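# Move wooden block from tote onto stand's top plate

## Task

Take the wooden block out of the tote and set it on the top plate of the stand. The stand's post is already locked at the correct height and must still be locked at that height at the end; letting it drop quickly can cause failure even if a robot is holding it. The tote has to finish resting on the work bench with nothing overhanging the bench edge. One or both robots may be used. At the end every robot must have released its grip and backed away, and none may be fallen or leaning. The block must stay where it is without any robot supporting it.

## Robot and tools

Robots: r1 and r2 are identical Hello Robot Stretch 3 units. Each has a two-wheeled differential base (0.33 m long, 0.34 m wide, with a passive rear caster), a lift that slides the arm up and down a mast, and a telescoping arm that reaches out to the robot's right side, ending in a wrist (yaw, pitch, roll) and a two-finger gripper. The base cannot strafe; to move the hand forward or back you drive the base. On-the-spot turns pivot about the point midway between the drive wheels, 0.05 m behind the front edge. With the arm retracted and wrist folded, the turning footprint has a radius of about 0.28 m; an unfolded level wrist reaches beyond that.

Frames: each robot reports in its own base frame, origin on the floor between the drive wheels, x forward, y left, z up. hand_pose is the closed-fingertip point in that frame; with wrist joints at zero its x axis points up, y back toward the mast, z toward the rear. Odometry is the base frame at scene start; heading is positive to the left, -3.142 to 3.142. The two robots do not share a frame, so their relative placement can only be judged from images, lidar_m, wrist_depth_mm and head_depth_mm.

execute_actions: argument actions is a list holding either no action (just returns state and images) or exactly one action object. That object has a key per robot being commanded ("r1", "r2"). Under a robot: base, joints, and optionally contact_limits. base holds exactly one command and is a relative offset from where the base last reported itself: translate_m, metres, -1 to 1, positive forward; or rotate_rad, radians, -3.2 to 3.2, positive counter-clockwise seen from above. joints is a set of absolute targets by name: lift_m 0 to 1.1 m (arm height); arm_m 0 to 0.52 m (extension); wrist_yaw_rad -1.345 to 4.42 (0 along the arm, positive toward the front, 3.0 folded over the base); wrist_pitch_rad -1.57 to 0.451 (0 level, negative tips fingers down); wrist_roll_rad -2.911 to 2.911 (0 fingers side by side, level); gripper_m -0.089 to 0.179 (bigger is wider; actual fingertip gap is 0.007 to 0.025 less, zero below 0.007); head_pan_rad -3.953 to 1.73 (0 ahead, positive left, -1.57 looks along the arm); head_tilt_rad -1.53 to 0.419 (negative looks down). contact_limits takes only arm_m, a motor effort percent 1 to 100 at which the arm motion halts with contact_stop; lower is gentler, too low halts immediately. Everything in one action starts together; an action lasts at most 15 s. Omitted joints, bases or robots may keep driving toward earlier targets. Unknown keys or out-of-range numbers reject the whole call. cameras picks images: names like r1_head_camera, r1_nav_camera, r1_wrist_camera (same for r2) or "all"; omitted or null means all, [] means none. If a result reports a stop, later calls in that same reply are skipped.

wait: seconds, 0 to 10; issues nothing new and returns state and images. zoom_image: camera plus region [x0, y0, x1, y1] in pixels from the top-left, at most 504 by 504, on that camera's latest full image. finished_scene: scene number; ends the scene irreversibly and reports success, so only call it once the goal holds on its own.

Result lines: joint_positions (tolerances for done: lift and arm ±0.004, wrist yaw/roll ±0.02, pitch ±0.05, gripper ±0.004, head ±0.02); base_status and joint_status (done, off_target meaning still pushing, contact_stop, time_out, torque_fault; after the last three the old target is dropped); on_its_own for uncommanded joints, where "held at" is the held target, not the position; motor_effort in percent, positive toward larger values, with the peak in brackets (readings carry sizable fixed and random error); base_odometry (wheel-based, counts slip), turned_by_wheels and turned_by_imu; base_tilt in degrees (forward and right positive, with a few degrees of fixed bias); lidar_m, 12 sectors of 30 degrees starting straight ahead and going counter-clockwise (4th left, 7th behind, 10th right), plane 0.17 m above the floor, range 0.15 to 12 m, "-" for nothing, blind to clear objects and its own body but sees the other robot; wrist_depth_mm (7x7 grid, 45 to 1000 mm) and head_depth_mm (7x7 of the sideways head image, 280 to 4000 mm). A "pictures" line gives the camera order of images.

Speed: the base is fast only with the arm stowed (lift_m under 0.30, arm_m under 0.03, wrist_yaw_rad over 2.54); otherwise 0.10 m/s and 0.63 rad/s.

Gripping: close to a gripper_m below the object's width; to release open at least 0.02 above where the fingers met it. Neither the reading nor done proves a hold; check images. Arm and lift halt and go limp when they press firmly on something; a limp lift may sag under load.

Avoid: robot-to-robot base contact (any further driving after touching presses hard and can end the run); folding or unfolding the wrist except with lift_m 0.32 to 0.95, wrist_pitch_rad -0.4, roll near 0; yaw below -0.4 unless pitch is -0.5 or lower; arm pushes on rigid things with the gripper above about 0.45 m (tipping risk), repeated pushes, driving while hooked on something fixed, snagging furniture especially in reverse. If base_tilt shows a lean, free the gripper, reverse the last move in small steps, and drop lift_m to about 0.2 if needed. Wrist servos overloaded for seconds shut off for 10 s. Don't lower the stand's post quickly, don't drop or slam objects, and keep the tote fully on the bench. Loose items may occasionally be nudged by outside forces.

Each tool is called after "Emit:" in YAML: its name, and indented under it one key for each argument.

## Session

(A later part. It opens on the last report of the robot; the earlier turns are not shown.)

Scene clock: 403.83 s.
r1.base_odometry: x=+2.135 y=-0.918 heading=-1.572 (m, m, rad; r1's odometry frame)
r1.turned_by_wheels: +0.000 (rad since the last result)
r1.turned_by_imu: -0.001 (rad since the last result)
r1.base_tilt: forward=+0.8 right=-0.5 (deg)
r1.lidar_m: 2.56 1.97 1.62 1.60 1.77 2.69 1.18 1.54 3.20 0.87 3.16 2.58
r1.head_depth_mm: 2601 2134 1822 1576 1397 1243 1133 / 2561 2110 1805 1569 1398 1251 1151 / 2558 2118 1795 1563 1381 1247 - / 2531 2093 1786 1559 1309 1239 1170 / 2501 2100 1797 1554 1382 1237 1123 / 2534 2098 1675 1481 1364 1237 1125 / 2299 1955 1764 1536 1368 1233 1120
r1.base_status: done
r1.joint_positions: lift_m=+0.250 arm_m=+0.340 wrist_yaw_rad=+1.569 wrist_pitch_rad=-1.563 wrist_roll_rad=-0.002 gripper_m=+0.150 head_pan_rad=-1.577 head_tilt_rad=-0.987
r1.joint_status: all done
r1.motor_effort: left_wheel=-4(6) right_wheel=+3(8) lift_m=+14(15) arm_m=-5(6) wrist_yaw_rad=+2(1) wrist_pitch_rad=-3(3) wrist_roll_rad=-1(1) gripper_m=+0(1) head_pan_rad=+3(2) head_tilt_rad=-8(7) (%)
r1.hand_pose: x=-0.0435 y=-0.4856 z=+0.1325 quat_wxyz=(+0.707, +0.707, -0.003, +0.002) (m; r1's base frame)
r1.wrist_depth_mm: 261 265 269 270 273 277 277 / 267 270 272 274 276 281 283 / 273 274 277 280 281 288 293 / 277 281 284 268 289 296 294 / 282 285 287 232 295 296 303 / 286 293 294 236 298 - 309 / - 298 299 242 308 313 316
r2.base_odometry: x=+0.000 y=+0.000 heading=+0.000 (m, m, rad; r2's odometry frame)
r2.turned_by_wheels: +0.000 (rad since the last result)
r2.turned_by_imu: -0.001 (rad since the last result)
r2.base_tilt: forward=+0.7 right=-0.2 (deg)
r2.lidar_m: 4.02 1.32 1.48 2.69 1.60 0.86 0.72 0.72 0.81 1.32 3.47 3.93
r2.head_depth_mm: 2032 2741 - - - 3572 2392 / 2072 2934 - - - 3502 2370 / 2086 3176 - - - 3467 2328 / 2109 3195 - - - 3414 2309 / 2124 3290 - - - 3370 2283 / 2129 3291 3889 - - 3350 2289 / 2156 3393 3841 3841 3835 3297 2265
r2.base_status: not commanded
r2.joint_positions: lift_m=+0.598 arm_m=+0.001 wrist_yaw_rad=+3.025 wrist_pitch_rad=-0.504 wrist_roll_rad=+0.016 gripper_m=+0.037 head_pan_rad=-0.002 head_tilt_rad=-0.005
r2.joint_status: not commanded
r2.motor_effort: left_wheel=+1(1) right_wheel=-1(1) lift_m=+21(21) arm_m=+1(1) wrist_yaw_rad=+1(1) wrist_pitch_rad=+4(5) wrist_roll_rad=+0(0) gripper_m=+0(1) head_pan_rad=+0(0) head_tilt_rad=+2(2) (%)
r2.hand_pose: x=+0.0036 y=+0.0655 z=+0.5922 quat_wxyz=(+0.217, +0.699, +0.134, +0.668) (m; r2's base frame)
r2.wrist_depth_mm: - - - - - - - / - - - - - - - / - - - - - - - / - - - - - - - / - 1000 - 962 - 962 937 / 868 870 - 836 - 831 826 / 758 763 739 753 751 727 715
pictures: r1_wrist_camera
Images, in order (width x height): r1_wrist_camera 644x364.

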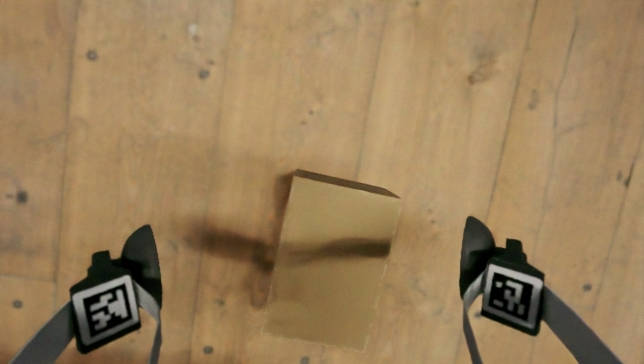

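Emit:
execute_actions:
  actions:
    - {"r1":{"base":{"translate_m":-0.016},"joints":{"lift_m":0.162}}}
  cameras: []

Emit:
execute_actions:
  actions:
    - {"r1":{"joints":{"gripper_m":0.01}}}
  cameras: []

Emit:
execute_actions:
  actions:
    - {"r1":{"joints":{"lift_m":0.4}}}
  cameras: ["r1_nav_camera"]

Scene clock: 416.90 s.
r1.base_odometry: x=+2.135 y=-0.902 heading=-1.572 (m, m, rad; r1's odometry frame)
r1.turned_by_wheels: +0.000 (rad since the last result)
r1.turned_by_imu: -0.001 (rad since the last result)
r1.base_tilt: forward=+0.7 right=-0.6 (deg)
r1.lidar_m: 2.58 1.97 1.62 1.61 1.78 2.68 1.17 1.53 3.20 0.88 0.88 2.59
r1.head_depth_mm: 2590 2143 1807 1588 1396 1256 1137 / 2607 2096 1795 1568 1392 1253 1153 / 2552 2114 1803 1577 1402 1247 - / 2567 2091 1807 1566 1300 1246 1165 / 2522 2095 1780 1563 1382 1239 1116 / 2527 2080 1713 1493 1385 1238 1122 / 2293 1976 1769 1549 1365 1235 1123
r1.base_status: done
r1.joint_positions: lift_m=+0.162 arm_m=+0.340 wrist_yaw_rad=+1.569 wrist_pitch_rad=-1.563 wrist_roll_rad=-0.002 gripper_m=+0.150 head_pan_rad=-1.577 head_tilt_rad=-0.987
r1.joint_status: all done
r1.motor_effort: left_wheel=-4(9) right_wheel=+3(5) lift_m=+14(14) arm_m=-5(6) wrist_yaw_rad=+1(1) wrist_pitch_rad=-3(3) wrist_roll_rad=-1(1) gripper_m=-1(1) head_pan_rad=+3(2) head_tilt_rad=-7(8) (%)
r1.hand_pose: x=-0.0435 y=-0.4856 z=+0.0445 quat_wxyz=(+0.707, +0.707, -0.003, +0.002) (m; r1's base frame)
r1.wrist_depth_mm: 182 183 186 188 189 192 194 / 185 187 189 192 193 196 198 / 189 190 192 195 198 199 201 / 192 194 196 139 199 203 205 / 196 198 199 141 143 206 211 / 199 203 203 145 146 - 214 / - 206 207 148 149 217 219
r2.base_odometry: x=+0.000 y=+0.000 heading=+0.000 (m, m, rad; r2's odometry frame)
r2.turned_by_wheels: +0.000 (rad since the last result)
r2.turned_by_imu: +0.000 (rad since the last result)
r2.base_tilt: forward=+0.8 right=-0.1 (deg)
r2.lidar_m: 4.02 1.31 1.48 2.67 1.61 0.86 0.72 0.72 0.80 1.32 3.47 3.93
r2.head_depth_mm: 2055 2699 - - - 3568 2366 / 2077 2941 - - - 3425 2335 / 2092 3192 - - - 3478 2327 / 2106 3239 - - - 3339 2301 / 2122 3247 - - - 3340 2268 / 2141 3344 3977 3963 - 3301 2277 / 2154 3337 3808 3923 3820 3314 2278
r2.base_status: not commanded
r2.joint_positions: lift_m=+0.598 arm_m=+0.001 wrist_yaw_rad=+3.025 wrist_pitch_rad=-0.504 wrist_roll_rad=+0.016 gripper_m=+0.037 head_pan_rad=-0.002 head_tilt_rad=-0.005
r2.joint_status: not commanded
r2.motor_effort: left_wheel=+1(1) right_wheel=-1(1) lift_m=+21(21) arm_m=+0(0) wrist_yaw_rad=+0(0) wrist_pitch_rad=+5(5) wrist_roll_rad=+0(1) gripper_m=+0(0) head_pan_rad=+1(0) head_tilt_rad=+2(2) (%)
r2.hand_pose: x=+0.0036 y=+0.0655 z=+0.5922 quat_wxyz=(+0.217, +0.699, +0.134, +0.668) (m; r2's base frame)
r2.wrist_depth_mm: - - - - - - - / - - - - - - - / - - - - - - - / - - - - - - - / - 978 - 951 979 964 949 / 872 877 - 839 - 862 797 / 753 769 736 746 724 716 716
pictures: none
No camera images: the call's "cameras" was empty. Leave "cameras" out to get every camera's image.

Scene clock: 418.80 s.
r1.base_odometry: x=+2.135 y=-0.902 heading=-1.572 (m, m, rad; r1's odometry frame)
r1.turned_by_wheels: +0.000 (rad since the last result)
r1.turned_by_imu: +0.000 (rad since the last result)
r1.base_tilt: forward=+0.8 right=-0.7 (deg)
r1.lidar_m: 2.57 1.97 1.62 1.61 1.77 2.68 1.17 1.53 3.19 0.88 0.88 2.59
r1.head_depth_mm: 2597 2143 1824 1579 1393 1250 1130 / 2600 2111 1801 1580 1392 1250 1154 / 2580 2123 1811 1570 1408 1245 - / 2571 2107 1798 1556 1337 1251 1172 / 2525 2100 1762 1552 1374 1243 1128 / 2547 2082 1694 1502 1377 1238 1125 / 2296 1973 1781 1538 1376 1231 1120
r1.base_status: not commanded
r1.joint_positions: lift_m=+0.162 arm_m=+0.340 wrist_yaw_rad=+1.569 wrist_pitch_rad=-1.563 wrist_roll_rad=-0.002 gripper_m=+0.012 head_pan_rad=-1.577 head_tilt_rad=-0.987
r1.joint_status: all done
r1.motor_effort: left_wheel=-4(4) right_wheel=+3(3) lift_m=+15(15) arm_m=-5(5) wrist_yaw_rad=+1(1) wrist_pitch_rad=-3(2) wrist_roll_rad=-1(1) gripper_m=-29(98) head_pan_rad=+2(2) head_tilt_rad=-8(7) (%)
r1.hand_pose: x=-0.0435 y=-0.4856 z=+0.0445 quat_wxyz=(+0.707, +0.707, -0.003, +0.002) (m; r1's base frame)
r1.wrist_depth_mm: 182 183 185 186 190 192 194 / 185 186 188 192 192 195 198 / 188 191 193 195 197 199 202 / 193 193 194 147 199 203 205 / 196 197 133 135 137 207 210 / 199 201 136 138 139 212 214 / 204 206 141 141 213 215 220
r2.base_odometry: x=+0.000 y=+0.000 heading=+0.000 (m, m, rad; r2's odometry frame)
r2.turned_by_wheels: +0.000 (rad since the last result)
r2.turned_by_imu: +0.000 (rad since the last result)
r2.base_tilt: forward=+0.6 right=-0.2 (deg)
r2.lidar_m: 4.00 1.32 1.48 2.67 1.61 0.86 0.72 0.72 0.81 1.32 3.47 3.91
r2.head_depth_mm: 2058 2739 - - - 3500 2385 / 2074 2937 - - - 3509 2328 / 2091 3206 - - - 3476 2320 / 2103 3259 - - - 3406 2312 / 2118 3312 - - - 3356 2310 / 2142 3336 3903 - 3988 3372 2298 / 2145 3333 3800 3926 3853 3274 2255
r2.base_status: not commanded
r2.joint_positions: lift_m=+0.598 arm_m=+0.001 wrist_yaw_rad=+3.025 wrist_pitch_rad=-0.504 wrist_roll_rad=+0.016 gripper_m=+0.037 head_pan_rad=-0.002 head_tilt_rad=-0.005
r2.joint_status: not commanded
r2.motor_effort: left_wheel=+1(1) right_wheel=-1(1) lift_m=+21(21) arm_m=+0(0) wrist_yaw_rad=+1(0) wrist_pitch_rad=+5(4) wrist_roll_rad=+0(0) gripper_m=+0(0) head_pan_rad=+1(0) head_tilt_rad=+2(2) (%)
r2.hand_pose: x=+0.0036 y=+0.0655 z=+0.5922 quat_wxyz=(+0.217, +0.699, +0.134, +0.668) (m; r2's base frame)
r2.wrist_depth_mm: - - - - - - - / - - - - - - - / - - - - - - - / - - - - - - - / 987 - - 943 999 943 914 / 875 880 - 820 - 828 813 / 741 754 734 744 717 732 719
pictures: none
No camera images: the call's "cameras" was empty. Leave "cameras" out to get every camera's image.

Scene clock: 421.80 s.
r1.base_odometry: x=+2.135 y=-0.902 heading=-1.572 (m, m, rad; r1's odometry frame)
r1.turned_by_wheels: +0.000 (rad since the last result)
r1.turned_by_imu: +0.000 (rad since the last result)
r1.base_tilt: forward=+0.8 right=-0.6 (deg)
r1.lidar_m: 2.58 1.97 1.61 1.61 1.77 2.69 1.17 1.53 3.20 0.88 0.88 2.58
r1.head_depth_mm: 2579 2142 1812 1585 1403 1254 1139 / 2585 2141 1816 1578 1399 1251 1146 / 2571 2112 1789 1571 1368 1249 - / 2594 2112 1799 1608 1321 1244 1169 / 2495 2084 1796 1557 1382 1243 1125 / 2499 2050 1718 1495 1374 1240 1118 / 2313 1974 1776 1545 1372 1233 1117
r1.base_status: not commanded
r1.joint_positions: lift_m=+0.400 arm_m=+0.340 wrist_yaw_rad=+1.569 wrist_pitch_rad=-1.563 wrist_roll_rad=-0.002 gripper_m=+0.025 head_pan_rad=-1.577 head_tilt_rad=-0.987
r1.joint_status: all done
r1.on_its_own: gripper_m is held at +0.024, not at your +0.010, by its stall guard, which is still easing
r1.motor_effort: left_wheel=-4(4) right_wheel=+3(3) lift_m=+23(25) arm_m=-6(5) wrist_yaw_rad=+1(1) wrist_pitch_rad=-2(3) wrist_roll_rad=-1(1) gripper_m=-25(30) head_pan_rad=+2(1) head_tilt_rad=-8(8) (%)
r1.hand_pose: x=-0.0435 y=-0.4856 z=+0.2820 quat_wxyz=(+0.707, +0.707, -0.003, +0.002) (m; r1's base frame)
r1.wrist_depth_mm: 396 402 405 411 412 417 417 / 403 407 413 416 420 422 432 / 410 416 421 425 431 431 440 / 420 426 423 147 435 444 453 / 428 431 134 135 137 449 455 / 435 442 137 138 140 458 473 / 443 448 142 142 465 468 473
r2.base_odometry: x=+0.000 y=+0.000 heading=+0.000 (m, m, rad; r2's odometry frame)
r2.turned_by_wheels: +0.000 (rad since the last result)
r2.turned_by_imu: +0.000 (rad since the last result)
r2.base_tilt: forward=+0.7 right=-0.2 (deg)
r2.lidar_m: 4.00 1.32 1.48 2.67 1.60 0.86 0.72 0.72 0.80 1.32 3.49 3.92
r2.head_depth_mm: 2040 2726 - - - 3586 2382 / 2066 2913 - - - 3510 2376 / 2062 3203 - - - 3431 2346 / 2115 3221 - - - 3411 2317 / 2114 3263 - - - 3407 2291 / 2155 3317 - 3993 - 3331 2282 / 2164 3372 3820 3875 3959 3307 2259
r2.base_status: not commanded
r2.joint_positions: lift_m=+0.598 arm_m=+0.001 wrist_yaw_rad=+3.025 wrist_pitch_rad=-0.504 wrist_roll_rad=+0.016 gripper_m=+0.037 head_pan_rad=-0.002 head_tilt_rad=-0.005
r2.joint_status: not commanded
r2.motor_effort: left_wheel=+1(1) right_wheel=-1(1) lift_m=+21(21) arm_m=+0(0) wrist_yaw_rad=+0(0) wrist_pitch_rad=+4(5) wrist_roll_rad=+0(0) gripper_m=+0(0) head_pan_rad=+0(1) head_tilt_rad=+2(2) (%)
r2.hand_pose: x=+0.0036 y=+0.0655 z=+0.5922 quat_wxyz=(+0.217, +0.699, +0.134, +0.668) (m; r2's base frame)
r2.wrist_depth_mm: - - - - - - - / - - - - - - - / - - - - - - - / - - - - - - - / - 986 - 952 983 932 929 / 867 882 - 834 - 803 801 / 778 745 740 747 742 732 721
pictures: r1_nav_camera (sideways: a quarter turn counterclockwise sets it upright)
Images, in order (width x height): r1_nav_camera 672x504.

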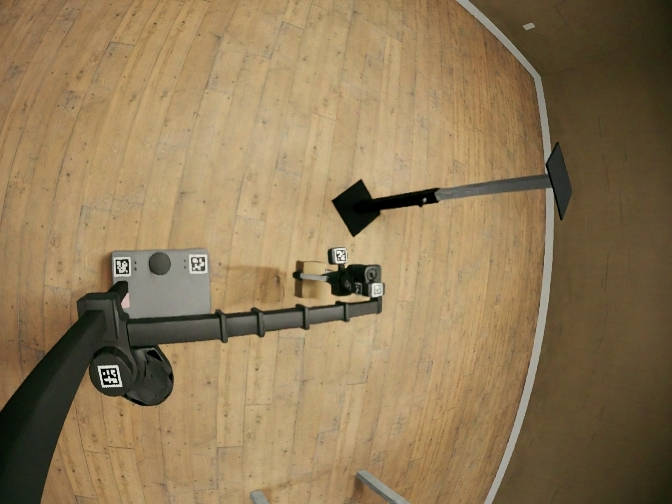

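Emit:
execute_actions:
  actions:
    - {"r1":{"joints":{"lift_m":0.7,"wrist_pitch_rad":-0.5,"arm_m":0.1,"head_tilt_rad":-0.6}}}
  cameras: ["r1_nav_camera"]

Scene clock: 436.77 s.
r1.base_odometry: x=+2.135 y=-0.902 heading=-1.572 (m, m, rad; r1's odometry frame)
r1.turned_by_wheels: +0.000 (rad since the last result)
r1.turned_by_imu: -0.001 (rad since the last result)
r1.base_tilt: forward=+0.7 right=-0.5 (deg)
r1.lidar_m: 2.57 1.97 1.62 1.61 1.77 2.68 1.17 1.53 3.19 0.88 0.88 2.60
r1.head_depth_mm: 2691 2994 3154 2375 1854 1519 1309 / 2732 3014 3215 2375 1840 1515 - / 2769 3093 3243 2365 1845 1539 - / 2810 3053 3279 2349 1833 1505 - / 2838 3085 3280 2342 1823 1516 1302 / 2839 3192 3087 2353 1732 1430 1301 / 2907 3275 904 2157 1827 1496 1282
r1.base_status: not commanded
r1.joint_positions: lift_m=+0.700 arm_m=+0.100 wrist_yaw_rad=+1.570 wrist_pitch_rad=-0.538 wrist_roll_rad=-0.002 gripper_m=+0.041 head_pan_rad=-1.577 head_tilt_rad=-0.606
r1.joint_status: all done
r1.on_its_own: gripper_m is held at +0.040, not at your +0.010, by its stall guard, which is not easing now
r1.motor_effort: left_wheel=-4(4) right_wheel=+3(3) lift_m=+23(24) arm_m=-5(5) wrist_yaw_rad=+0(2) wrist_pitch_rad=+15(16) wrist_roll_rad=-1(1) gripper_m=-19(19) head_pan_rad=+2(1) head_tilt_rad=+2(30) (%)
r1.hand_pose: x=+0.1863 y=-0.2458 z=+0.6864 quat_wxyz=(+0.616, +0.614, -0.349, +0.349) (m; r1's base frame)
r1.wrist_depth_mm: - - - - - - - / - - - - - - - / - - - - - - - / - - - 150 - - - / - - 136 136 139 - - / 898 908 138 140 141 915 913 / 785 776 143 143 768 793 794
r2.base_odometry: x=+0.000 y=+0.000 heading=+0.000 (m, m, rad; r2's odometry frame)
r2.turned_by_wheels: +0.000 (rad since the last result)
r2.turned_by_imu: -0.001 (rad since the last result)
r2.base_tilt: forward=+0.7 right=-0.1 (deg)
r2.lidar_m: 4.01 1.32 1.48 2.67 1.60 0.86 0.72 0.72 0.81 1.32 3.48 3.92
r2.head_depth_mm: 2039 2710 - - - 3562 2388 / 2082 2924 - - - 3489 2375 / 2102 3223 - - - 3411 2330 / 2121 3222 - - - 3450 2323 / 2144 3285 - - - 3473 2281 / 2131 3325 3969 3908 3994 3368 2276 / 2165 3389 3816 3784 3926 3310 2244
r2.base_status: not commanded
r2.joint_positions: lift_m=+0.598 arm_m=+0.001 wrist_yaw_rad=+3.025 wrist_pitch_rad=-0.504 wrist_roll_rad=+0.016 gripper_m=+0.037 head_pan_rad=-0.002 head_tilt_rad=-0.005
r2.joint_status: not commanded
r2.motor_effort: left_wheel=+1(0) right_wheel=-1(1) lift_m=+21(21) arm_m=+0(0) wrist_yaw_rad=+0(0) wrist_pitch_rad=+5(4) wrist_roll_rad=+0(0) gripper_m=+0(0) head_pan_rad=+0(0) head_tilt_rad=+2(2) (%)
r2.hand_pose: x=+0.0036 y=+0.0655 z=+0.5922 quat_wxyz=(+0.217, +0.699, +0.134, +0.668) (m; r2's base frame)
r2.wrist_depth_mm: - - - - - - - / - - - - - - - / - - - - - - - / - - - - - - - / - 1000 - 978 967 922 922 / 882 860 - 834 - 796 798 / 793 770 725 738 734 712 722
pictures: r1_nav_camera (sideways: a quarter turn counterclockwise sets it upright)
Images, in order (width x height): r1_nav_camera 672x504.

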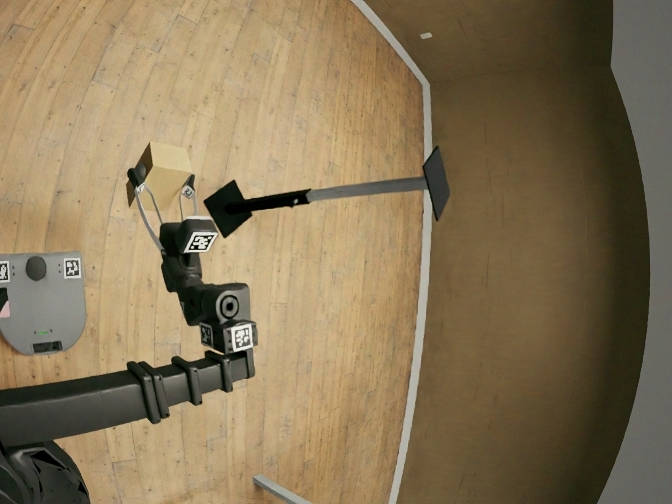

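Emit:
execute_actions:
  actions:
    - {"r1":{"base":{"rotate_rad":-0.8},"joints":{"wrist_pitch_rad":-1.57,"lift_m":1.1}}}
  cameras: []

Emit:
execute_actions:
  actions:
    - {"r1":{"base":{"translate_m":0.35}}}
  cameras: []

Emit:
execute_actions:
  actions:
    - {"r1":{"base":{"rotate_rad":0.8},"joints":{"head_tilt_rad":-0.4}}}
  cameras: ["r1_nav_camera","r1_head_camera"]

Scene clock: 452.77 s.
r1.base_odometry: x=+2.135 y=-0.902 heading=-2.372 (m, m, rad; r1's odometry frame)
r1.turned_by_wheels: -0.800 (rad since the last result)
r1.turned_by_imu: -0.810 (rad since the last result)
r1.base_tilt: forward=+0.7 right=-0.5 (deg)
r1.lidar_m: 2.77 2.57 2.58 1.72 1.61 1.63 2.07 2.68 1.17 1.53 3.17 0.88
r1.head_depth_mm: - - 1342 - 1842 353 312 / - - - - 1784 342 313 / - - - - - 338 - / - - 3105 2290 1863 346 324 / 3381 3699 3290 - 1777 1500 1284 / 3129 3408 3210 2513 1810 1505 1276 / 2961 3175 3232 2356 1841 1503 1267
r1.base_status: done
r1.joint_positions: lift_m=+1.100 arm_m=+0.100 wrist_yaw_rad=+1.570 wrist_pitch_rad=-1.560 wrist_roll_rad=-0.002 gripper_m=+0.041 head_pan_rad=-1.577 head_tilt_rad=-0.606
r1.joint_status: all done
r1.on_its_own: gripper_m is held at +0.040, not at your +0.010, by its stall guard, which is not easing now
r1.motor_effort: left_wheel=+3(8) right_wheel=-3(8) lift_m=+23(22) arm_m=-5(5) wrist_yaw_rad=+0(0) wrist_pitch_rad=-3(15) wrist_roll_rad=-1(1) gripper_m=-21(21) head_pan_rad=+2(2) head_tilt_rad=+2(3) (%)
r1.hand_pose: x=-0.0428 y=-0.2456 z=+0.9819 quat_wxyz=(+0.707, +0.707, -0.003, +0.004) (m; r1's base frame)
r1.wrist_depth_mm: - - - - - - - / - - - - - - - / - - - - - - - / - - 133 146 - - - / - - 135 136 139 - - / - - 138 141 142 - - / - - 145 145 - - -
r2.base_odometry: x=+0.000 y=+0.000 heading=+0.000 (m, m, rad; r2's odometry frame)
r2.turned_by_wheels: +0.000 (rad since the last result)
r2.turned_by_imu: -0.001 (rad since the last result)
r2.base_tilt: forward=+0.6 right=-0.2 (deg)
r2.lidar_m: 3.99 1.31 1.48 2.77 1.61 0.86 0.72 0.72 0.81 1.32 3.49 3.92
r2.head_depth_mm: 2050 2694 - - - 3534 2365 / 2082 2947 - - - 3520 2354 / 2086 3212 - - - 3473 2340 / 2110 3217 - - - 3414 2297 / 2121 3289 - - - 3403 2278 / 2134 3321 3956 3958 3949 3380 2263 / 2158 3382 3893 3855 3875 3284 2227
r2.base_status: not commanded
r2.joint_positions: lift_m=+0.598 arm_m=+0.001 wrist_yaw_rad=+3.025 wrist_pitch_rad=-0.504 wrist_roll_rad=+0.016 gripper_m=+0.037 head_pan_rad=-0.002 head_tilt_rad=-0.005
r2.joint_status: not commanded
r2.motor_effort: left_wheel=+1(0) right_wheel=-1(1) lift_m=+21(21) arm_m=+1(0) wrist_yaw_rad=+0(0) wrist_pitch_rad=+5(6) wrist_roll_rad=+0(0) gripper_m=+0(0) head_pan_rad=+0(0) head_tilt_rad=+2(1) (%)
r2.hand_pose: x=+0.0036 y=+0.0655 z=+0.5922 quat_wxyz=(+0.217, +0.699, +0.134, +0.668) (m; r2's base frame)
r2.wrist_depth_mm: - - - - - - - / - - - - - - - / - - - - - - - / - - - - - - - / - 978 - 981 981 960 915 / 895 881 - 835 - 810 818 / 784 774 730 742 747 719 711
pictures: none
No camera images: the call's "cameras" was empty. Leave "cameras" out to get every camera's image.

Scene clock: 457.60 s.
r1.base_odometry: x=+1.883 y=-1.146 heading=-2.372 (m, m, rad; r1's odometry frame)
r1.turned_by_wheels: +0.000 (rad since the last result)
r1.turned_by_imu: +0.000 (rad since the last result)
r1.base_tilt: forward=+0.8 right=-0.6 (deg)
r1.lidar_m: 2.46 2.30 2.33 1.95 1.82 1.84 2.33 1.53 1.39 3.20 0.60 0.61
r1.head_depth_mm: - - 1628 - 1853 355 312 / - - - - 1803 342 313 / - - - - - 338 - / - - 3122 2288 1831 346 324 / 3098 3459 3289 - 1787 1515 1281 / 2925 3175 3249 2517 1819 1499 1281 / 2741 3020 3125 2336 1839 1494 1269
r1.base_status: done
r1.joint_positions: lift_m=+1.100 arm_m=+0.100 wrist_yaw_rad=+1.570 wrist_pitch_rad=-1.560 wrist_roll_rad=-0.002 gripper_m=+0.041 head_pan_rad=-1.577 head_tilt_rad=-0.606
r1.joint_status: not commanded
r1.on_its_own: gripper_m is held at +0.040, not at your +0.010, by its stall guard, which is not easing now
r1.motor_effort: left_wheel=+3(8) right_wheel=-3(4) lift_m=+23(23) arm_m=-6(5) wrist_yaw_rad=+1(0) wrist_pitch_rad=-4(3) wrist_roll_rad=-1(1) gripper_m=-20(21) head_pan_rad=+4(3) head_tilt_rad=+2(3) (%)
r1.hand_pose: x=-0.0428 y=-0.2456 z=+0.9819 quat_wxyz=(+0.707, +0.707, -0.003, +0.004) (m; r1's base frame)
r1.wrist_depth_mm: - - - - - - - / - - - - - - - / - - - - - - - / - - 132 145 - - - / - - 134 136 139 - - / - - 138 140 142 - - / - - 144 145 - - -
r2.base_odometry: x=+0.000 y=+0.000 heading=+0.000 (m, m, rad; r2's odometry frame)
r2.turned_by_wheels: +0.000 (rad since the last result)
r2.turned_by_imu: -0.001 (rad since the last result)
r2.base_tilt: forward=+0.5 right=+0.1 (deg)
r2.lidar_m: 4.02 1.32 1.48 3.10 1.60 0.86 0.72 0.72 0.81 1.32 3.48 3.94
r2.head_depth_mm: 2046 2715 - - - 3518 2343 / 2069 2952 - - - 3540 2324 / 2086 3133 - - - 3516 2320 / 2089 3225 - - - 3388 2300 / 2105 3281 - - - 3381 2291 / 2130 3336 3911 3983 - 3383 2288 / 2151 3345 3910 3878 3842 3300 2259
r2.base_status: not commanded
r2.joint_positions: lift_m=+0.598 arm_m=+0.001 wrist_yaw_rad=+3.025 wrist_pitch_rad=-0.504 wrist_roll_rad=+0.016 gripper_m=+0.037 head_pan_rad=-0.002 head_tilt_rad=-0.005
r2.joint_status: not commanded
r2.motor_effort: left_wheel=+1(1) right_wheel=-1(1) lift_m=+21(21) arm_m=+0(0) wrist_yaw_rad=+0(0) wrist_pitch_rad=+4(5) wrist_roll_rad=+0(1) gripper_m=-1(0) head_pan_rad=+0(0) head_tilt_rad=+2(2) (%)
r2.hand_pose: x=+0.0036 y=+0.0655 z=+0.5922 quat_wxyz=(+0.217, +0.699, +0.134, +0.668) (m; r2's base frame)
r2.wrist_depth_mm: - - - - - - - / - - - - - - - / - - - - - - - / - - - - - - - / - - - 960 989 937 923 / 872 833 - 827 - 844 816 / 756 761 730 745 736 707 699
pictures: none
No camera images: the call's "cameras" was empty. Leave "cameras" out to get every camera's image.

Scene clock: 459.87 s.
r1.base_odometry: x=+1.883 y=-1.146 heading=-1.572 (m, m, rad; r1's odometry frame)
r1.turned_by_wheels: +0.800 (rad since the last result)
r1.turned_by_imu: +0.809 (rad since the last result)
r1.base_tilt: forward=+0.9 right=-0.5 (deg)
r1.lidar_m: 2.29 2.23 1.82 1.81 2.00 3.04 1.39 1.62 2.99 0.60 2.82 2.31
r1.head_depth_mm: 2460 - 2895 3102 - 1760 1422 / 2512 - - - - 1710 339 / 2582 2743 - - - - 326 / 2632 2762 - 3117 687 1640 793 / 2648 2829 3031 3157 694 1698 1452 / 2652 2936 3060 3305 2483 1757 1460 / 2714 2938 3166 3265 2404 1817 1466
r1.base_status: done
r1.joint_positions: lift_m=+1.100 arm_m=+0.100 wrist_yaw_rad=+1.570 wrist_pitch_rad=-1.561 wrist_roll_rad=-0.002 gripper_m=+0.041 head_pan_rad=-1.577 head_tilt_rad=-0.408
r1.joint_status: all done
r1.on_its_own: gripper_m is held at +0.040, not at your +0.010, by its stall guard, which is not easing now
r1.motor_effort: left_wheel=-4(8) right_wheel=+3(7) lift_m=+23(23) arm_m=-5(5) wrist_yaw_rad=+0(0) wrist_pitch_rad=-4(4) wrist_roll_rad=-1(1) gripper_m=-21(20) head_pan_rad=+2(2) head_tilt_rad=+4(22) (%)
r1.hand_pose: x=-0.0429 y=-0.2456 z=+0.9819 quat_wxyz=(+0.707, +0.707, -0.003, +0.004) (m; r1's base frame)
r1.wrist_depth_mm: - - - - - - - / - - - - - - - / - - - - - - - / - - 133 145 - - 469 / - - 135 136 139 - - / - - 138 140 142 - - / - - 145 145 - - -
r2.base_odometry: x=+0.000 y=+0.000 heading=+0.000 (m, m, rad; r2's odometry frame)
r2.turned_by_wheels: +0.000 (rad since the last result)
r2.turned_by_imu: +0.000 (rad since the last result)
r2.base_tilt: forward=+0.6 right=-0.2 (deg)
r2.lidar_m: 4.02 1.32 1.48 3.00 1.60 0.86 0.72 0.72 0.81 1.32 3.48 3.93
r2.head_depth_mm: 2059 2702 - - - 3531 2343 / 2068 2939 - - - 3478 2344 / 2089 3244 - - - 3479 2333 / 2111 3195 - - - 3447 2302 / 2142 3320 - - - 3370 2322 / 2136 3306 3927 3991 3977 3392 2288 / 2157 3330 3837 3840 3958 3329 2267
r2.base_status: not commanded
r2.joint_positions: lift_m=+0.598 arm_m=+0.001 wrist_yaw_rad=+3.025 wrist_pitch_rad=-0.504 wrist_roll_rad=+0.016 gripper_m=+0.037 head_pan_rad=-0.002 head_tilt_rad=-0.005
r2.joint_status: not commanded
r2.motor_effort: left_wheel=+1(1) right_wheel=-1(1) lift_m=+21(21) arm_m=+0(0) wrist_yaw_rad=+0(1) wrist_pitch_rad=+5(4) wrist_roll_rad=+0(0) gripper_m=+0(1) head_pan_rad=+1(0) head_tilt_rad=+2(2) (%)
r2.hand_pose: x=+0.0036 y=+0.0655 z=+0.5922 quat_wxyz=(+0.217, +0.699, +0.134, +0.668) (m; r2's base frame)
r2.wrist_depth_mm: - - - - - - - / - - - - - - - / - - - - - - - / - - - - - - - / - - - 951 970 945 912 / 867 849 - 839 - 818 807 / 769 781 721 731 730 725 720
pictures: r1_head_camera (sideways: a quarter turn clockwise sets it upright), r1_nav_camera (sideways: a quarter turn counterclockwise sets it upright)
Images, in order (width x height): r1_head_camera 896x504, r1_nav_camera 672x504.

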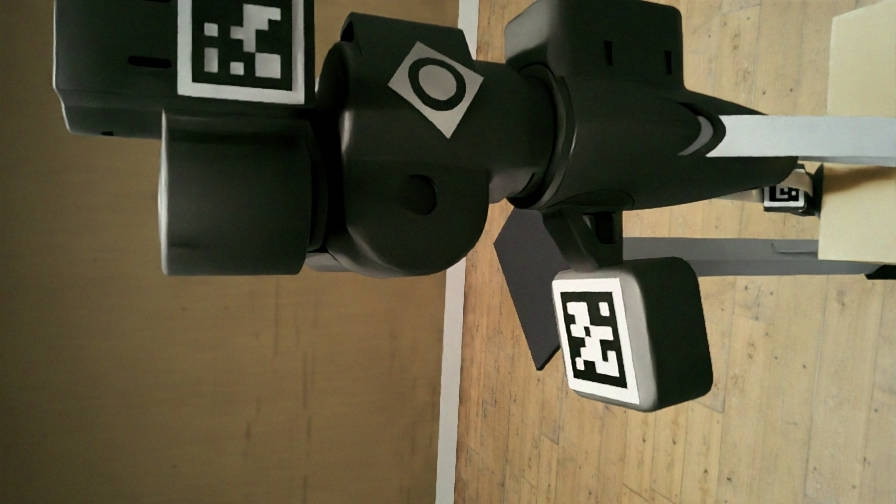

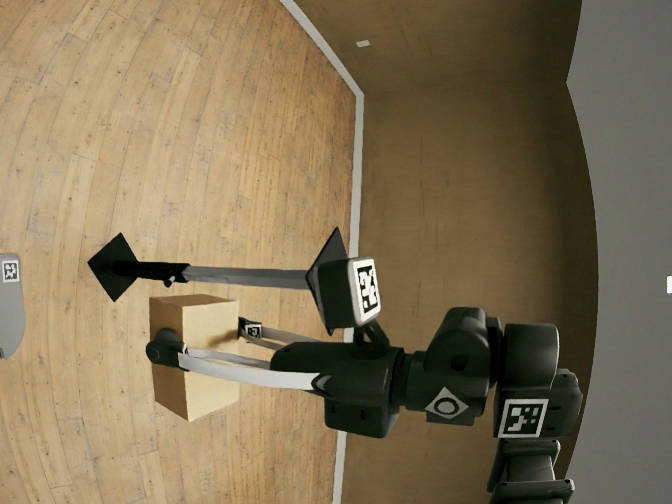

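Emit:
execute_actions:
  actions:
    - {"r1":{"base":{"translate_m":-0.02},"joints":{"arm_m":0.455},"contact_limits":{"arm_m":15}}}
  cameras: ["r1_nav_camera","r1_wrist_camera"]

Scene clock: 470.17 s.
r1.base_odometry: x=+1.883 y=-1.126 heading=-1.572 (m, m, rad; r1's odometry frame)
r1.turned_by_wheels: -0.001 (rad since the last result)
r1.turned_by_imu: -0.040 (rad since the last result)
r1.base_tilt: forward=+0.7 right=-0.5 (deg)
r1.lidar_m: 2.32 2.30 1.84 1.82 1.97 3.00 1.36 1.60 2.99 0.60 2.93 2.34
r1.head_depth_mm: 2566 - 2923 3043 2394 1807 1456 / 2567 2863 2938 3066 2408 1736 1452 / 2591 - 2896 3159 2402 1717 1467 / 2612 2726 3005 3096 618 1725 1467 / 2610 2838 3050 3255 675 1650 1381 / 2639 2795 3030 3227 2183 1833 1459 / 2684 2851 3040 3267 2386 1808 1464
r1.base_status: done
r1.joint_positions: lift_m=+1.100 arm_m=+0.374 wrist_yaw_rad=+1.570 wrist_pitch_rad=-1.579 wrist_roll_rad=-0.017 gripper_m=+0.040 head_pan_rad=-1.577 head_tilt_rad=-0.408
r1.joint_status: arm_m contact_stop (moved +0.273 of +0.355)
r1.on_its_own: gripper_m is held at +0.040, not at your +0.010, by its stall guard, which is not easing now; arm_m is slack since a contact_stop, until your next command for it (your +0.455 is given up)
r1.motor_effort: left_wheel=-10(20) right_wheel=+15(27) lift_m=+20(23) arm_m=+1(17) wrist_yaw_rad=+0(0) wrist_pitch_rad=+4(7) wrist_roll_rad=+9(12) gripper_m=-21(31) head_pan_rad=+2(2) head_tilt_rad=+3(3) (%)
r1.contact_limits: arm_m 15 (drawing in: default 27, maximum 44; extending or still: default 38, maximum 61)
r1.hand_pose: x=-0.0477 y=-0.5188 z=+0.9826 quat_wxyz=(+0.707, +0.707, +0.009, +0.002) (m; r1's base frame)
r1.wrist_depth_mm: - - - - 165 166 168 / - - - 168 169 170 172 / - - - - 173 174 176 / - - 158 163 176 178 180 / - - 145 159 181 182 - / - - 148 165 - - - / - - 156 171 - - -
r2.base_odometry: x=+0.000 y=+0.000 heading=+0.000 (m, m, rad; r2's odometry frame)
r2.turned_by_wheels: +0.000 (rad since the last result)
r2.turned_by_imu: -0.001 (rad since the last result)
r2.base_tilt: forward=+0.7 right=+0.0 (deg)
r2.lidar_m: 4.02 1.32 1.48 2.98 1.60 0.86 0.72 0.72 0.81 1.32 3.48 3.92
r2.head_depth_mm: 2036 2729 - - - 3571 2362 / 2067 2964 - - - 3510 2347 / 2106 3154 - - - 3478 2329 / 2109 3214 - - - 3394 2315 / 2105 3234 - - - 3428 2309 / 2150 3310 3920 3946 - 3322 2279 / 2171 3284 3814 3896 3898 3265 2240
r2.base_status: not commanded
r2.joint_positions: lift_m=+0.598 arm_m=+0.001 wrist_yaw_rad=+3.025 wrist_pitch_rad=-0.504 wrist_roll_rad=+0.016 gripper_m=+0.037 head_pan_rad=-0.002 head_tilt_rad=-0.005
r2.joint_status: not commanded
r2.motor_effort: left_wheel=+1(1) right_wheel=-1(1) lift_m=+21(21) arm_m=+0(1) wrist_yaw_rad=+0(0) wrist_pitch_rad=+5(5) wrist_roll_rad=+1(0) gripper_m=+0(0) head_pan_rad=+1(1) head_tilt_rad=+2(2) (%)
r2.hand_pose: x=+0.0036 y=+0.0655 z=+0.5922 quat_wxyz=(+0.217, +0.699, +0.134, +0.668) (m; r2's base frame)
r2.wrist_depth_mm: - - - - - - - / - - - - - - - / - - - - - - - / - - - - - - - / - 985 - 941 - 905 959 / 868 865 - 853 - 813 803 / 754 746 730 747 730 728 725
pictures: r1_nav_camera (sideways: a quarter turn counterclockwise sets it upright), r1_wrist_camera
Images, in order (width x height): r1_nav_camera 672x504, r1_wrist_camera 644x364.

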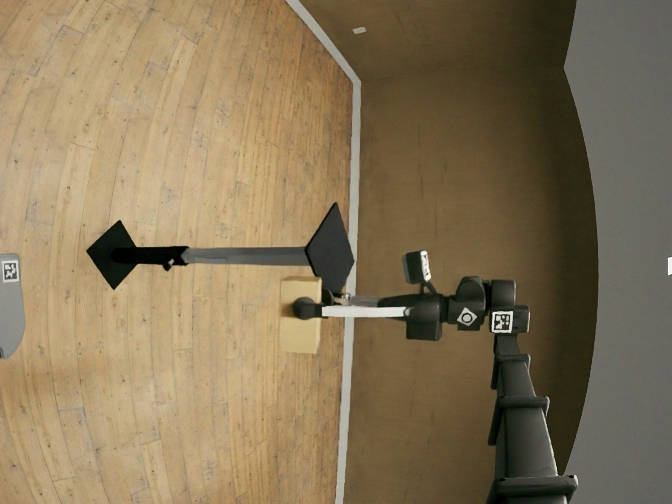

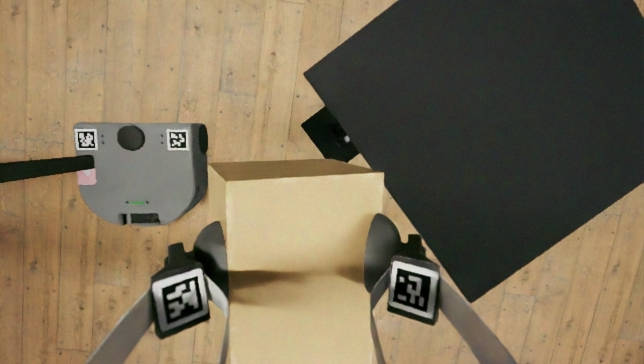

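Emit:
execute_actions:
  actions:
    - {"r1":{"joints":{"arm_m":0.15}}}
  cameras: []

Emit:
execute_actions:
  actions:
    - {"r1":{"joints":{"lift_m":0.17}}}
  cameras: []

Emit:
execute_actions:
  actions:
    - {"r1":{"joints":{"gripper_m":0.17}}}
  cameras: []

Emit:
execute_actions:
  actions:
    - {"r1":{"joints":{"lift_m":0.4,"head_tilt_rad":-1.0}}}
  cameras: ["r1_wrist_camera"]

Scene clock: 491.77 s.
r1.base_odometry: x=+1.883 y=-1.126 heading=-1.572 (m, m, rad; r1's odometry frame)
r1.turned_by_wheels: +0.001 (rad since the last result)
r1.turned_by_imu: +0.000 (rad since the last result)
r1.base_tilt: forward=+0.8 right=-0.6 (deg)
r1.lidar_m: 2.32 2.30 1.84 1.82 1.98 3.00 1.36 1.60 2.99 0.60 2.93 2.34
r1.head_depth_mm: 2568 - 2896 3057 2303 1812 1456 / 2511 - - - - 1834 1463 / 2571 - - - - - - / 2632 2726 - 3183 2149 1824 1450 / 2634 2808 3012 3189 - 1644 1391 / 2682 2846 3060 3223 2304 1809 1470 / 2691 2836 3141 3229 2404 1810 1451
r1.base_status: not commanded
r1.joint_positions: lift_m=+1.100 arm_m=+0.150 wrist_yaw_rad=+1.570 wrist_pitch_rad=-1.573 wrist_roll_rad=-0.008 gripper_m=+0.040 head_pan_rad=-1.577 head_tilt_rad=-0.407
r1.joint_status: all done
r1.on_its_own: gripper_m is held at +0.040, not at your +0.010, by its stall guard, which is not easing now
r1.motor_effort: left_wheel=+0(10) right_wheel=+0(15) lift_m=+20(20) arm_m=-6(8) wrist_yaw_rad=+0(0) wrist_pitch_rad=+1(4) wrist_roll_rad=+3(8) gripper_m=-1(21) head_pan_rad=+2(3) head_tilt_rad=+3(4) (%)
r1.hand_pose: x=-0.0459 y=-0.2956 z=+0.9824 quat_wxyz=(+0.707, +0.707, +0.003, +0.002) (m; r1's base frame)
r1.wrist_depth_mm: - - - - - - - / - - - - - - - / - - - - - 621 362 / - - - - - - - / - - - - - - - / - - - - - - - / - - - - - - -
r2.base_odometry: x=+0.000 y=+0.000 heading=+0.000 (m, m, rad; r2's odometry frame)
r2.turned_by_wheels: +0.000 (rad since the last result)
r2.turned_by_imu: -0.001 (rad since the last result)
r2.base_tilt: forward=+0.6 right=-0.3 (deg)
r2.lidar_m: 4.01 1.31 1.48 2.99 1.60 0.86 0.72 0.72 0.81 1.32 3.49 3.90
r2.head_depth_mm: 2057 2719 - - - 3572 2349 / 2054 2943 - - - 3464 2347 / 2095 3247 - - - 3420 2334 / 2105 3182 - - - 3445 2314 / 2136 3267 - - - 3381 2297 / 2135 3319 3942 3999 3991 3306 2286 / 2196 3322 3789 3856 3799 3295 2246
r2.base_status: not commanded
r2.joint_positions: lift_m=+0.598 arm_m=+0.001 wrist_yaw_rad=+3.025 wrist_pitch_rad=-0.504 wrist_roll_rad=+0.016 gripper_m=+0.037 head_pan_rad=-0.002 head_tilt_rad=-0.005
r2.joint_status: not commanded
r2.motor_effort: left_wheel=+1(1) right_wheel=-1(1) lift_m=+21(21) arm_m=+0(0) wrist_yaw_rad=+0(1) wrist_pitch_rad=+5(5) wrist_roll_rad=+0(0) gripper_m=+0(0) head_pan_rad=-1(0) head_tilt_rad=+2(2) (%)
r2.hand_pose: x=+0.0036 y=+0.0655 z=+0.5922 quat_wxyz=(+0.217, +0.699, +0.134, +0.668) (m; r2's base frame)
r2.wrist_depth_mm: - - - - - - - / - - - - - - - / - - - - - - - / - - - - - - - / 999 - - 963 975 937 939 / 867 872 - 825 - 837 805 / 753 776 720 742 748 724 716
pictures: none
No camera images: the call's "cameras" was empty. Leave "cameras" out to get every camera's image.

Scene clock: 501.07 s.
r1.base_odometry: x=+1.883 y=-1.126 heading=-1.572 (m, m, rad; r1's odometry frame)
r1.turned_by_wheels: +0.000 (rad since the last result)
r1.turned_by_imu: -0.001 (rad since the last result)
r1.base_tilt: forward=+0.8 right=-0.5 (deg)
r1.lidar_m: 2.32 2.30 1.84 1.82 1.97 3.00 1.36 1.60 2.99 0.60 2.93 2.34
r1.head_depth_mm: 2545 2677 2922 3083 2386 1809 1467 / 2586 2774 2893 3085 2373 1824 1455 / 2597 2743 2975 3158 2428 1823 1466 / 2614 2757 3019 3139 715 1812 1451 / 2620 2789 3018 3170 646 1643 1388 / 2647 2831 3095 3202 2170 1812 1459 / 2643 2877 3068 3197 2378 1818 1454
r1.base_status: not commanded
r1.joint_positions: lift_m=+0.170 arm_m=+0.150 wrist_yaw_rad=+1.570 wrist_pitch_rad=-1.572 wrist_roll_rad=-0.008 gripper_m=+0.040 head_pan_rad=-1.577 head_tilt_rad=-0.407
r1.joint_status: all done
r1.on_its_own: gripper_m is held at +0.040, not at your +0.010, by its stall guard, which is not easing now
r1.motor_effort: left_wheel=+0(0) right_wheel=+0(0) lift_m=+14(16) arm_m=-5(6) wrist_yaw_rad=+0(0) wrist_pitch_rad=+1(1) wrist_roll_rad=+3(3) gripper_m=-1(1) head_pan_rad=+2(3) head_tilt_rad=+3(3) (%)
r1.hand_pose: x=-0.0459 y=-0.2956 z=+0.0528 quat_wxyz=(+0.707, +0.707, +0.003, +0.002) (m; r1's base frame)
r1.wrist_depth_mm: 188 190 192 194 197 142 143 / 191 194 196 198 197 144 146 / - 198 201 203 204 151 149 / - 203 204 207 209 212 215 / - 207 208 210 213 217 221 / - 211 - 215 220 222 225 / - 215 218 221 223 227 230
r2.base_odometry: x=+0.000 y=+0.000 heading=+0.000 (m, m, rad; r2's odometry frame)
r2.turned_by_wheels: +0.000 (rad since the last result)
r2.turned_by_imu: -0.001 (rad since the last result)
r2.base_tilt: forward=+0.6 right=-0.3 (deg)
r2.lidar_m: 4.01 1.32 1.48 2.98 1.60 0.86 0.72 0.72 0.81 1.32 3.47 3.92
r2.head_depth_mm: 2051 2699 - - - 3596 2353 / 2064 2907 - - - 3452 2328 / 2110 3226 - - - 3452 2314 / 2118 3237 - - - 3494 2333 / 2117 3227 - - - 3372 2282 / 2132 3295 3976 - 3954 3326 2284 / 2167 3327 3897 3896 3855 3279 2254
r2.base_status: not commanded
r2.joint_positions: lift_m=+0.598 arm_m=+0.001 wrist_yaw_rad=+3.025 wrist_pitch_rad=-0.504 wrist_roll_rad=+0.016 gripper_m=+0.037 head_pan_rad=-0.002 head_tilt_rad=-0.005
r2.joint_status: not commanded
r2.motor_effort: left_wheel=+1(1) right_wheel=+0(1) lift_m=+21(21) arm_m=+0(0) wrist_yaw_rad=+0(0) wrist_pitch_rad=+5(5) wrist_roll_rad=+1(1) gripper_m=+0(1) head_pan_rad=+1(1) head_tilt_rad=+2(2) (%)
r2.hand_pose: x=+0.0036 y=+0.0655 z=+0.5922 quat_wxyz=(+0.217, +0.699, +0.134, +0.668) (m; r2's base frame)
r2.wrist_depth_mm: - - - - - - - / - - - - - - - / - - - - - - - / - - - - - - - / - 995 - 948 985 919 908 / 872 889 - 846 - 821 818 / 783 754 746 719 748 717 716
pictures: none
No camera images: the call's "cameras" was empty. Leave "cameras" out to get every camera's image.

Scene clock: 502.87 s.
r1.base_odometry: x=+1.883 y=-1.126 heading=-1.572 (m, m, rad; r1's odometry frame)
r1.turned_by_wheels: +0.000 (rad since the last result)
r1.turned_by_imu: +0.000 (rad since the last result)
r1.base_tilt: forward=+0.8 right=-0.6 (deg)
r1.lidar_m: 2.31 2.29 1.84 1.82 1.97 3.00 1.36 1.60 2.99 0.60 2.94 2.35
r1.head_depth_mm: 2580 2713 2894 3072 2364 1807 1458 / 2561 2726 2962 3106 2411 1816 1476 / 2563 2783 2967 3126 2382 1831 1462 / 2611 2805 2974 3105 713 1814 1456 / 2636 2819 2975 3198 646 1638 1386 / 2658 2809 3061 3161 2193 1805 1468 / 2668 2873 3081 3213 2346 1796 1452
r1.base_status: not commanded
r1.joint_positions: lift_m=+0.170 arm_m=+0.150 wrist_yaw_rad=+1.570 wrist_pitch_rad=-1.572 wrist_roll_rad=-0.008 gripper_m=+0.170 head_pan_rad=-1.577 head_tilt_rad=-0.407
r1.joint_status: all done
r1.motor_effort: left_wheel=+0(0) right_wheel=+0(0) lift_m=+14(14) arm_m=-5(5) wrist_yaw_rad=+0(1) wrist_pitch_rad=+1(1) wrist_roll_rad=+3(3) gripper_m=+1(83) head_pan_rad=+3(3) head_tilt_rad=+4(3) (%)
r1.hand_pose: x=-0.0459 y=-0.2956 z=+0.0528 quat_wxyz=(+0.707, +0.707, +0.003, +0.002) (m; r1's base frame)
r1.wrist_depth_mm: 188 191 192 195 197 142 143 / 192 194 197 199 198 144 146 / - 198 201 203 205 152 150 / - 202 205 207 209 212 214 / - 206 209 212 214 217 219 / - 212 213 215 219 221 224 / - 215 219 221 223 227 230
r2.base_odometry: x=+0.000 y=+0.000 heading=+0.000 (m, m, rad; r2's odometry frame)
r2.turned_by_wheels: +0.000 (rad since the last result)
r2.turned_by_imu: +0.000 (rad since the last result)
r2.base_tilt: forward=+0.5 right=-0.3 (deg)
r2.lidar_m: 3.99 1.32 1.48 2.99 1.60 0.86 0.72 0.72 0.81 1.32 3.48 3.92
r2.head_depth_mm: 2064 2708 - - - 3576 2350 / 2082 2950 - - - 3538 2362 / 2089 3208 - - - 3461 2320 / 2111 3220 - - - 3429 2306 / 2122 3280 - - - 3392 2330 / 2149 3337 - 3974 3958 3352 2288 / 2151 3396 3802 3949 3856 3333 2243
r2.base_status: not commanded
r2.joint_positions: lift_m=+0.598 arm_m=+0.001 wrist_yaw_rad=+3.025 wrist_pitch_rad=-0.504 wrist_roll_rad=+0.016 gripper_m=+0.037 head_pan_rad=-0.002 head_tilt_rad=-0.005
r2.joint_status: not commanded
r2.motor_effort: left_wheel=+1(1) right_wheel=-1(1) lift_m=+21(21) arm_m=-1(0) wrist_yaw_rad=+0(0) wrist_pitch_rad=+5(5) wrist_roll_rad=+1(0) gripper_m=+0(0) head_pan_rad=-1(1) head_tilt_rad=+1(2) (%)
r2.hand_pose: x=+0.0036 y=+0.0655 z=+0.5922 quat_wxyz=(+0.217, +0.699, +0.134, +0.668) (m; r2's base frame)
r2.wrist_depth_mm: - - - - - - - / - - - - - - - / - - - - - - - / - - - - - - - / 994 979 - 949 953 947 919 / 845 861 - 823 - 800 822 / 753 772 738 744 737 723 710
pictures: none
No camera images: the call's "cameras" was empty. Leave "cameras" out to get every camera's image.

Scene clock: 505.80 s.
r1.base_odometry: x=+1.883 y=-1.126 heading=-1.572 (m, m, rad; r1's odometry frame)
r1.turned_by_wheels: +0.000 (rad since the last result)
r1.turned_by_imu: +0.000 (rad since the last result)
r1.base_tilt: forward=+0.8 right=-0.5 (deg)
r1.lidar_m: 2.32 2.30 1.84 1.81 1.97 3.00 1.36 1.59 2.99 0.60 2.92 2.35
r1.head_depth_mm: 2583 2137 1818 1587 1394 1259 1131 / 2600 2123 1824 1578 1394 1249 1152 / 2563 2126 1800 1564 1408 1220 - / 622 2049 1808 1567 1394 1225 1156 / 618 672 875 1505 1345 1226 1124 / 2501 2045 1770 1560 1377 1230 1121 / 2502 2090 1774 1552 1375 1231 1118
r1.base_status: not commanded
r1.joint_positions: lift_m=+0.400 arm_m=+0.150 wrist_yaw_rad=+1.570 wrist_pitch_rad=-1.572 wrist_roll_rad=-0.008 gripper_m=+0.170 head_pan_rad=-1.577 head_tilt_rad=-0.987
r1.joint_status: all done
r1.motor_effort: left_wheel=+0(1) right_wheel=+0(0) lift_m=+22(21) arm_m=-5(5) wrist_yaw_rad=+0(0) wrist_pitch_rad=+1(1) wrist_roll_rad=+3(3) gripper_m=+1(1) head_pan_rad=+3(2) head_tilt_rad=-8(41) (%)
r1.hand_pose: x=-0.0459 y=-0.2956 z=+0.2823 quat_wxyz=(+0.707, +0.707, +0.003, +0.002) (m; r1's base frame)
r1.wrist_depth_mm: 398 399 405 411 411 418 418 / 400 407 409 414 368 419 425 / - - 421 423 374 423 348 / - - 433 432 436 445 435 / - - 433 442 450 450 458 / - - 448 459 463 463 470 / - - 461 465 467 472 478
r2.base_odometry: x=+0.000 y=+0.000 heading=+0.000 (m, m, rad; r2's odometry frame)
r2.turned_by_wheels: +0.000 (rad since the last result)
r2.turned_by_imu: +0.000 (rad since the last result)
r2.base_tilt: forward=+0.5 right=-0.2 (deg)
r2.lidar_m: 4.01 1.31 1.48 2.98 1.61 0.86 0.72 0.72 0.81 1.32 3.49 3.94
r2.head_depth_mm: 2046 2685 - - - 3560 2374 / 2041 2925 - - - 3515 2349 / 2083 3166 - - - 3432 2343 / 2092 3224 - - - 3442 2301 / 2131 3235 - - - 3351 2293 / 2147 3324 3972 3950 - 3392 2269 / 2139 3411 3829 3853 3882 3284 2246
r2.base_status: not commanded
r2.joint_positions: lift_m=+0.598 arm_m=+0.001 wrist_yaw_rad=+3.025 wrist_pitch_rad=-0.504 wrist_roll_rad=+0.016 gripper_m=+0.037 head_pan_rad=-0.002 head_tilt_rad=-0.005
r2.joint_status: not commanded
r2.motor_effort: left_wheel=+1(1) right_wheel=-1(0) lift_m=+21(21) arm_m=+1(0) wrist_yaw_rad=+1(1) wrist_pitch_rad=+5(5) wrist_roll_rad=+1(1) gripper_m=-1(0) head_pan_rad=-1(1) head_tilt_rad=+2(2) (%)
r2.hand_pose: x=+0.0036 y=+0.0655 z=+0.5922 quat_wxyz=(+0.217, +0.699, +0.134, +0.668) (m; r2's base frame)
r2.wrist_depth_mm: - - - - - - - / - - - - - - - / - - - - - - - / - - - - - - - / - 981 - 963 967 975 917 / 869 863 - 824 - 827 813 / 744 790 730 742 735 728 720
pictures: r1_wrist_camera
Images, in order (width x height): r1_wrist_camera 644x364.

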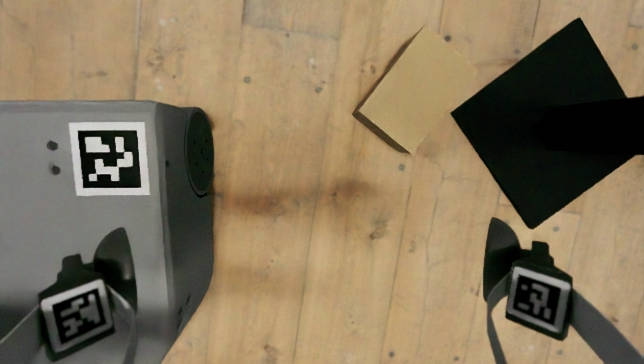

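Emit:
execute_actions:
  actions:
    - {"r1":{"joints":{"wrist_yaw_rad":0.64,"wrist_pitch_rad":-0.52,"arm_m":0.096,"lift_m":0.22}}}
  cameras: ["r1_wrist_camera"]

Scene clock: 518.33 s.
r1.base_odometry: x=+1.883 y=-1.126 heading=-1.572 (m, m, rad; r1's odometry frame)
r1.turned_by_wheels: +0.000 (rad since the last result)
r1.turned_by_imu: -0.001 (rad since the last result)
r1.base_tilt: forward=+0.8 right=-0.4 (deg)
r1.lidar_m: 2.32 2.29 1.84 1.82 1.98 2.99 1.36 1.60 2.99 0.60 2.93 2.34
r1.head_depth_mm: 2596 2136 1820 1590 1403 1249 1139 / 2575 2128 1803 1559 1393 1252 1147 / 2533 2097 1806 1566 1390 1267 - / 623 2059 1792 1556 1354 1273 1162 / 617 671 876 1492 1351 1221 1132 / 2507 2040 1761 1544 1376 1231 1124 / 2520 2079 1781 1547 1371 1218 1121
r1.base_status: not commanded
r1.joint_positions: lift_m=+0.220 arm_m=+0.096 wrist_yaw_rad=+0.642 wrist_pitch_rad=-0.539 wrist_roll_rad=-0.008 gripper_m=+0.170 head_pan_rad=-1.577 head_tilt_rad=-0.987
r1.joint_status: all done
r1.motor_effort: left_wheel=+0(0) right_wheel=+0(0) lift_m=+14(19) arm_m=-5(5) wrist_yaw_rad=-3(4) wrist_pitch_rad=+8(8) wrist_roll_rad=+3(3) gripper_m=-1(0) head_pan_rad=+2(3) head_tilt_rad=-8(7) (%)
r1.hand_pose: x=+0.1027 y=-0.4077 z=+0.2067 quat_wxyz=(+0.709, +0.394, -0.584, +0.038) (m; r1's base frame)
r1.wrist_depth_mm: - - - - - - 201 / 856 868 876 875 894 845 222 / 647 645 650 658 667 284 612 / 523 529 519 528 535 284 518 / 436 452 441 444 428 330 445 / 383 378 377 381 369 358 385 / - 330 334 282 322 321 328
r2.base_odometry: x=+0.000 y=+0.000 heading=+0.000 (m, m, rad; r2's odometry frame)
r2.turned_by_wheels: +0.000 (rad since the last result)
r2.turned_by_imu: -0.001 (rad since the last result)
r2.base_tilt: forward=+0.5 right=-0.3 (deg)
r2.lidar_m: 4.01 1.32 1.48 2.99 1.60 0.86 0.72 0.72 0.81 1.32 3.47 3.93
r2.head_depth_mm: 2065 2717 - - - 3531 2381 / 2075 2961 - - - 3560 2341 / 2094 3235 - - - 3499 2328 / 2090 3285 - - - 3407 2336 / 2128 3260 - - - 3337 2295 / 2148 3348 3986 3853 3990 3369 2279 / 2170 3351 3809 3807 3889 3324 2259
r2.base_status: not commanded
r2.joint_positions: lift_m=+0.598 arm_m=+0.001 wrist_yaw_rad=+3.025 wrist_pitch_rad=-0.504 wrist_roll_rad=+0.016 gripper_m=+0.037 head_pan_rad=-0.002 head_tilt_rad=-0.005
r2.joint_status: not commanded
r2.motor_effort: left_wheel=+1(1) right_wheel=-1(1) lift_m=+21(21) arm_m=+0(0) wrist_yaw_rad=+0(0) wrist_pitch_rad=+5(5) wrist_roll_rad=+0(0) gripper_m=+0(1) head_pan_rad=+0(0) head_tilt_rad=+2(2) (%)
r2.hand_pose: x=+0.0036 y=+0.0655 z=+0.5922 quat_wxyz=(+0.217, +0.699, +0.134, +0.668) (m; r2's base frame)
r2.wrist_depth_mm: - - - - - - - / - - - - - - - / - - - - - - - / - - - - - - - / - 984 - 939 974 956 943 / 868 875 - 841 - 822 802 / 778 774 741 734 716 704 711
pictures: r1_wrist_camera
Images, in order (width x height): r1_wrist_camera 644x364.

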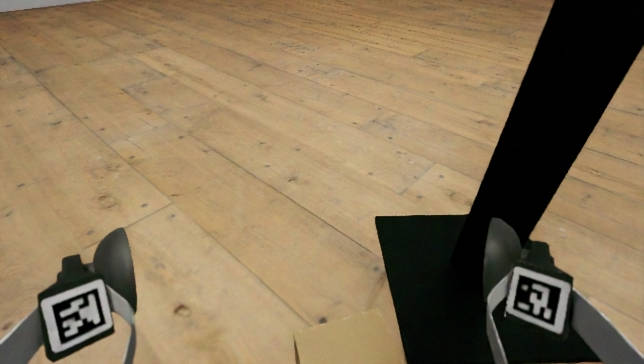

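Emit:
execute_actions:
  actions:
    - {"r1":{"joints":{"lift_m":0.055}}}
  cameras: ["r1_wrist_camera"]

Scene clock: 523.33 s.
r1.base_odometry: x=+1.883 y=-1.126 heading=-1.572 (m, m, rad; r1's odometry frame)
r1.turned_by_wheels: +0.000 (rad since the last result)
r1.turned_by_imu: -0.001 (rad since the last result)
r1.base_tilt: forward=+0.7 right=-0.6 (deg)
r1.lidar_m: 2.32 2.29 1.83 1.82 1.98 2.99 1.36 1.60 2.99 3.12 2.93 2.34
r1.head_depth_mm: 2578 2144 1809 1585 1396 1264 1138 / 2574 2125 1800 1557 1407 1255 1142 / 2558 2118 1817 1569 1386 1265 - / 623 2054 1790 1560 1361 1257 1163 / 619 672 880 1508 1352 1216 1128 / 2504 2050 1788 1552 1375 1232 1119 / 2511 2087 1779 1556 1373 1236 1115
r1.base_status: not commanded
r1.joint_positions: lift_m=+0.055 arm_m=+0.096 wrist_yaw_rad=+0.637 wrist_pitch_rad=-0.507 wrist_roll_rad=-0.020 gripper_m=+0.170 head_pan_rad=-1.577 head_tilt_rad=-0.987
r1.joint_status: all done
r1.motor_effort: left_wheel=-1(0) right_wheel=+1(1) lift_m=+11(14) arm_m=-4(4) wrist_yaw_rad=+4(3) wrist_pitch_rad=-5(8) wrist_roll_rad=+11(11) gripper_m=-2(4) head_pan_rad=+2(3) head_tilt_rad=-8(8) (%)
r1.hand_pose: x=+0.1048 y=-0.4120 z=+0.0486 quat_wxyz=(+0.712, +0.383, -0.587, +0.049) (m; r1's base frame)
r1.wrist_depth_mm: 755 778 791 801 847 858 200 / 481 490 501 512 516 485 217 / 356 361 369 370 358 281 246 / 284 285 289 290 278 268 272 / 235 244 238 159 159 239 233 / 206 201 203 138 136 132 209 / - 175 177 120 118 119 176
r2.base_odometry: x=+0.000 y=+0.000 heading=+0.000 (m, m, rad; r2's odometry frame)
r2.turned_by_wheels: +0.000 (rad since the last result)
r2.turned_by_imu: -0.001 (rad since the last result)
r2.base_tilt: forward=+0.5 right=-0.2 (deg)
r2.lidar_m: 4.02 1.32 1.48 2.99 1.60 0.86 0.72 0.72 0.81 1.33 3.48 3.93
r2.head_depth_mm: 2069 2703 - - - 3507 2351 / 2040 2939 - - - 3475 2379 / 2080 3196 - - - 3440 2305 / 2120 3253 - - - 3450 2331 / 2138 3268 - - - 3356 2292 / 2152 3311 3986 3970 - 3334 2269 / 2138 3332 3899 3929 3863 3298 2242
r2.base_status: not commanded
r2.joint_positions: lift_m=+0.598 arm_m=+0.001 wrist_yaw_rad=+3.025 wrist_pitch_rad=-0.504 wrist_roll_rad=+0.016 gripper_m=+0.037 head_pan_rad=-0.002 head_tilt_rad=-0.005
r2.joint_status: not commanded
r2.motor_effort: left_wheel=+1(1) right_wheel=+0(0) lift_m=+21(20) arm_m=+0(0) wrist_yaw_rad=+0(1) wrist_pitch_rad=+5(5) wrist_roll_rad=+1(0) gripper_m=+0(1) head_pan_rad=+0(0) head_tilt_rad=+2(2) (%)
r2.hand_pose: x=+0.0036 y=+0.0655 z=+0.5922 quat_wxyz=(+0.217, +0.699, +0.134, +0.668) (m; r2's base frame)
r2.wrist_depth_mm: - - - - - - - / - - - - - - - / - - - - - - - / - - - - - - - / - 987 - 967 969 926 934 / 890 886 - 830 - 829 815 / 772 755 742 769 738 713 721
pictures: r1_wrist_camera
Images, in order (width x height): r1_wrist_camera 644x364.

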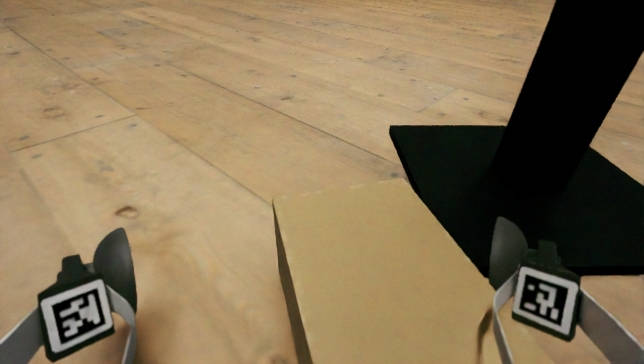

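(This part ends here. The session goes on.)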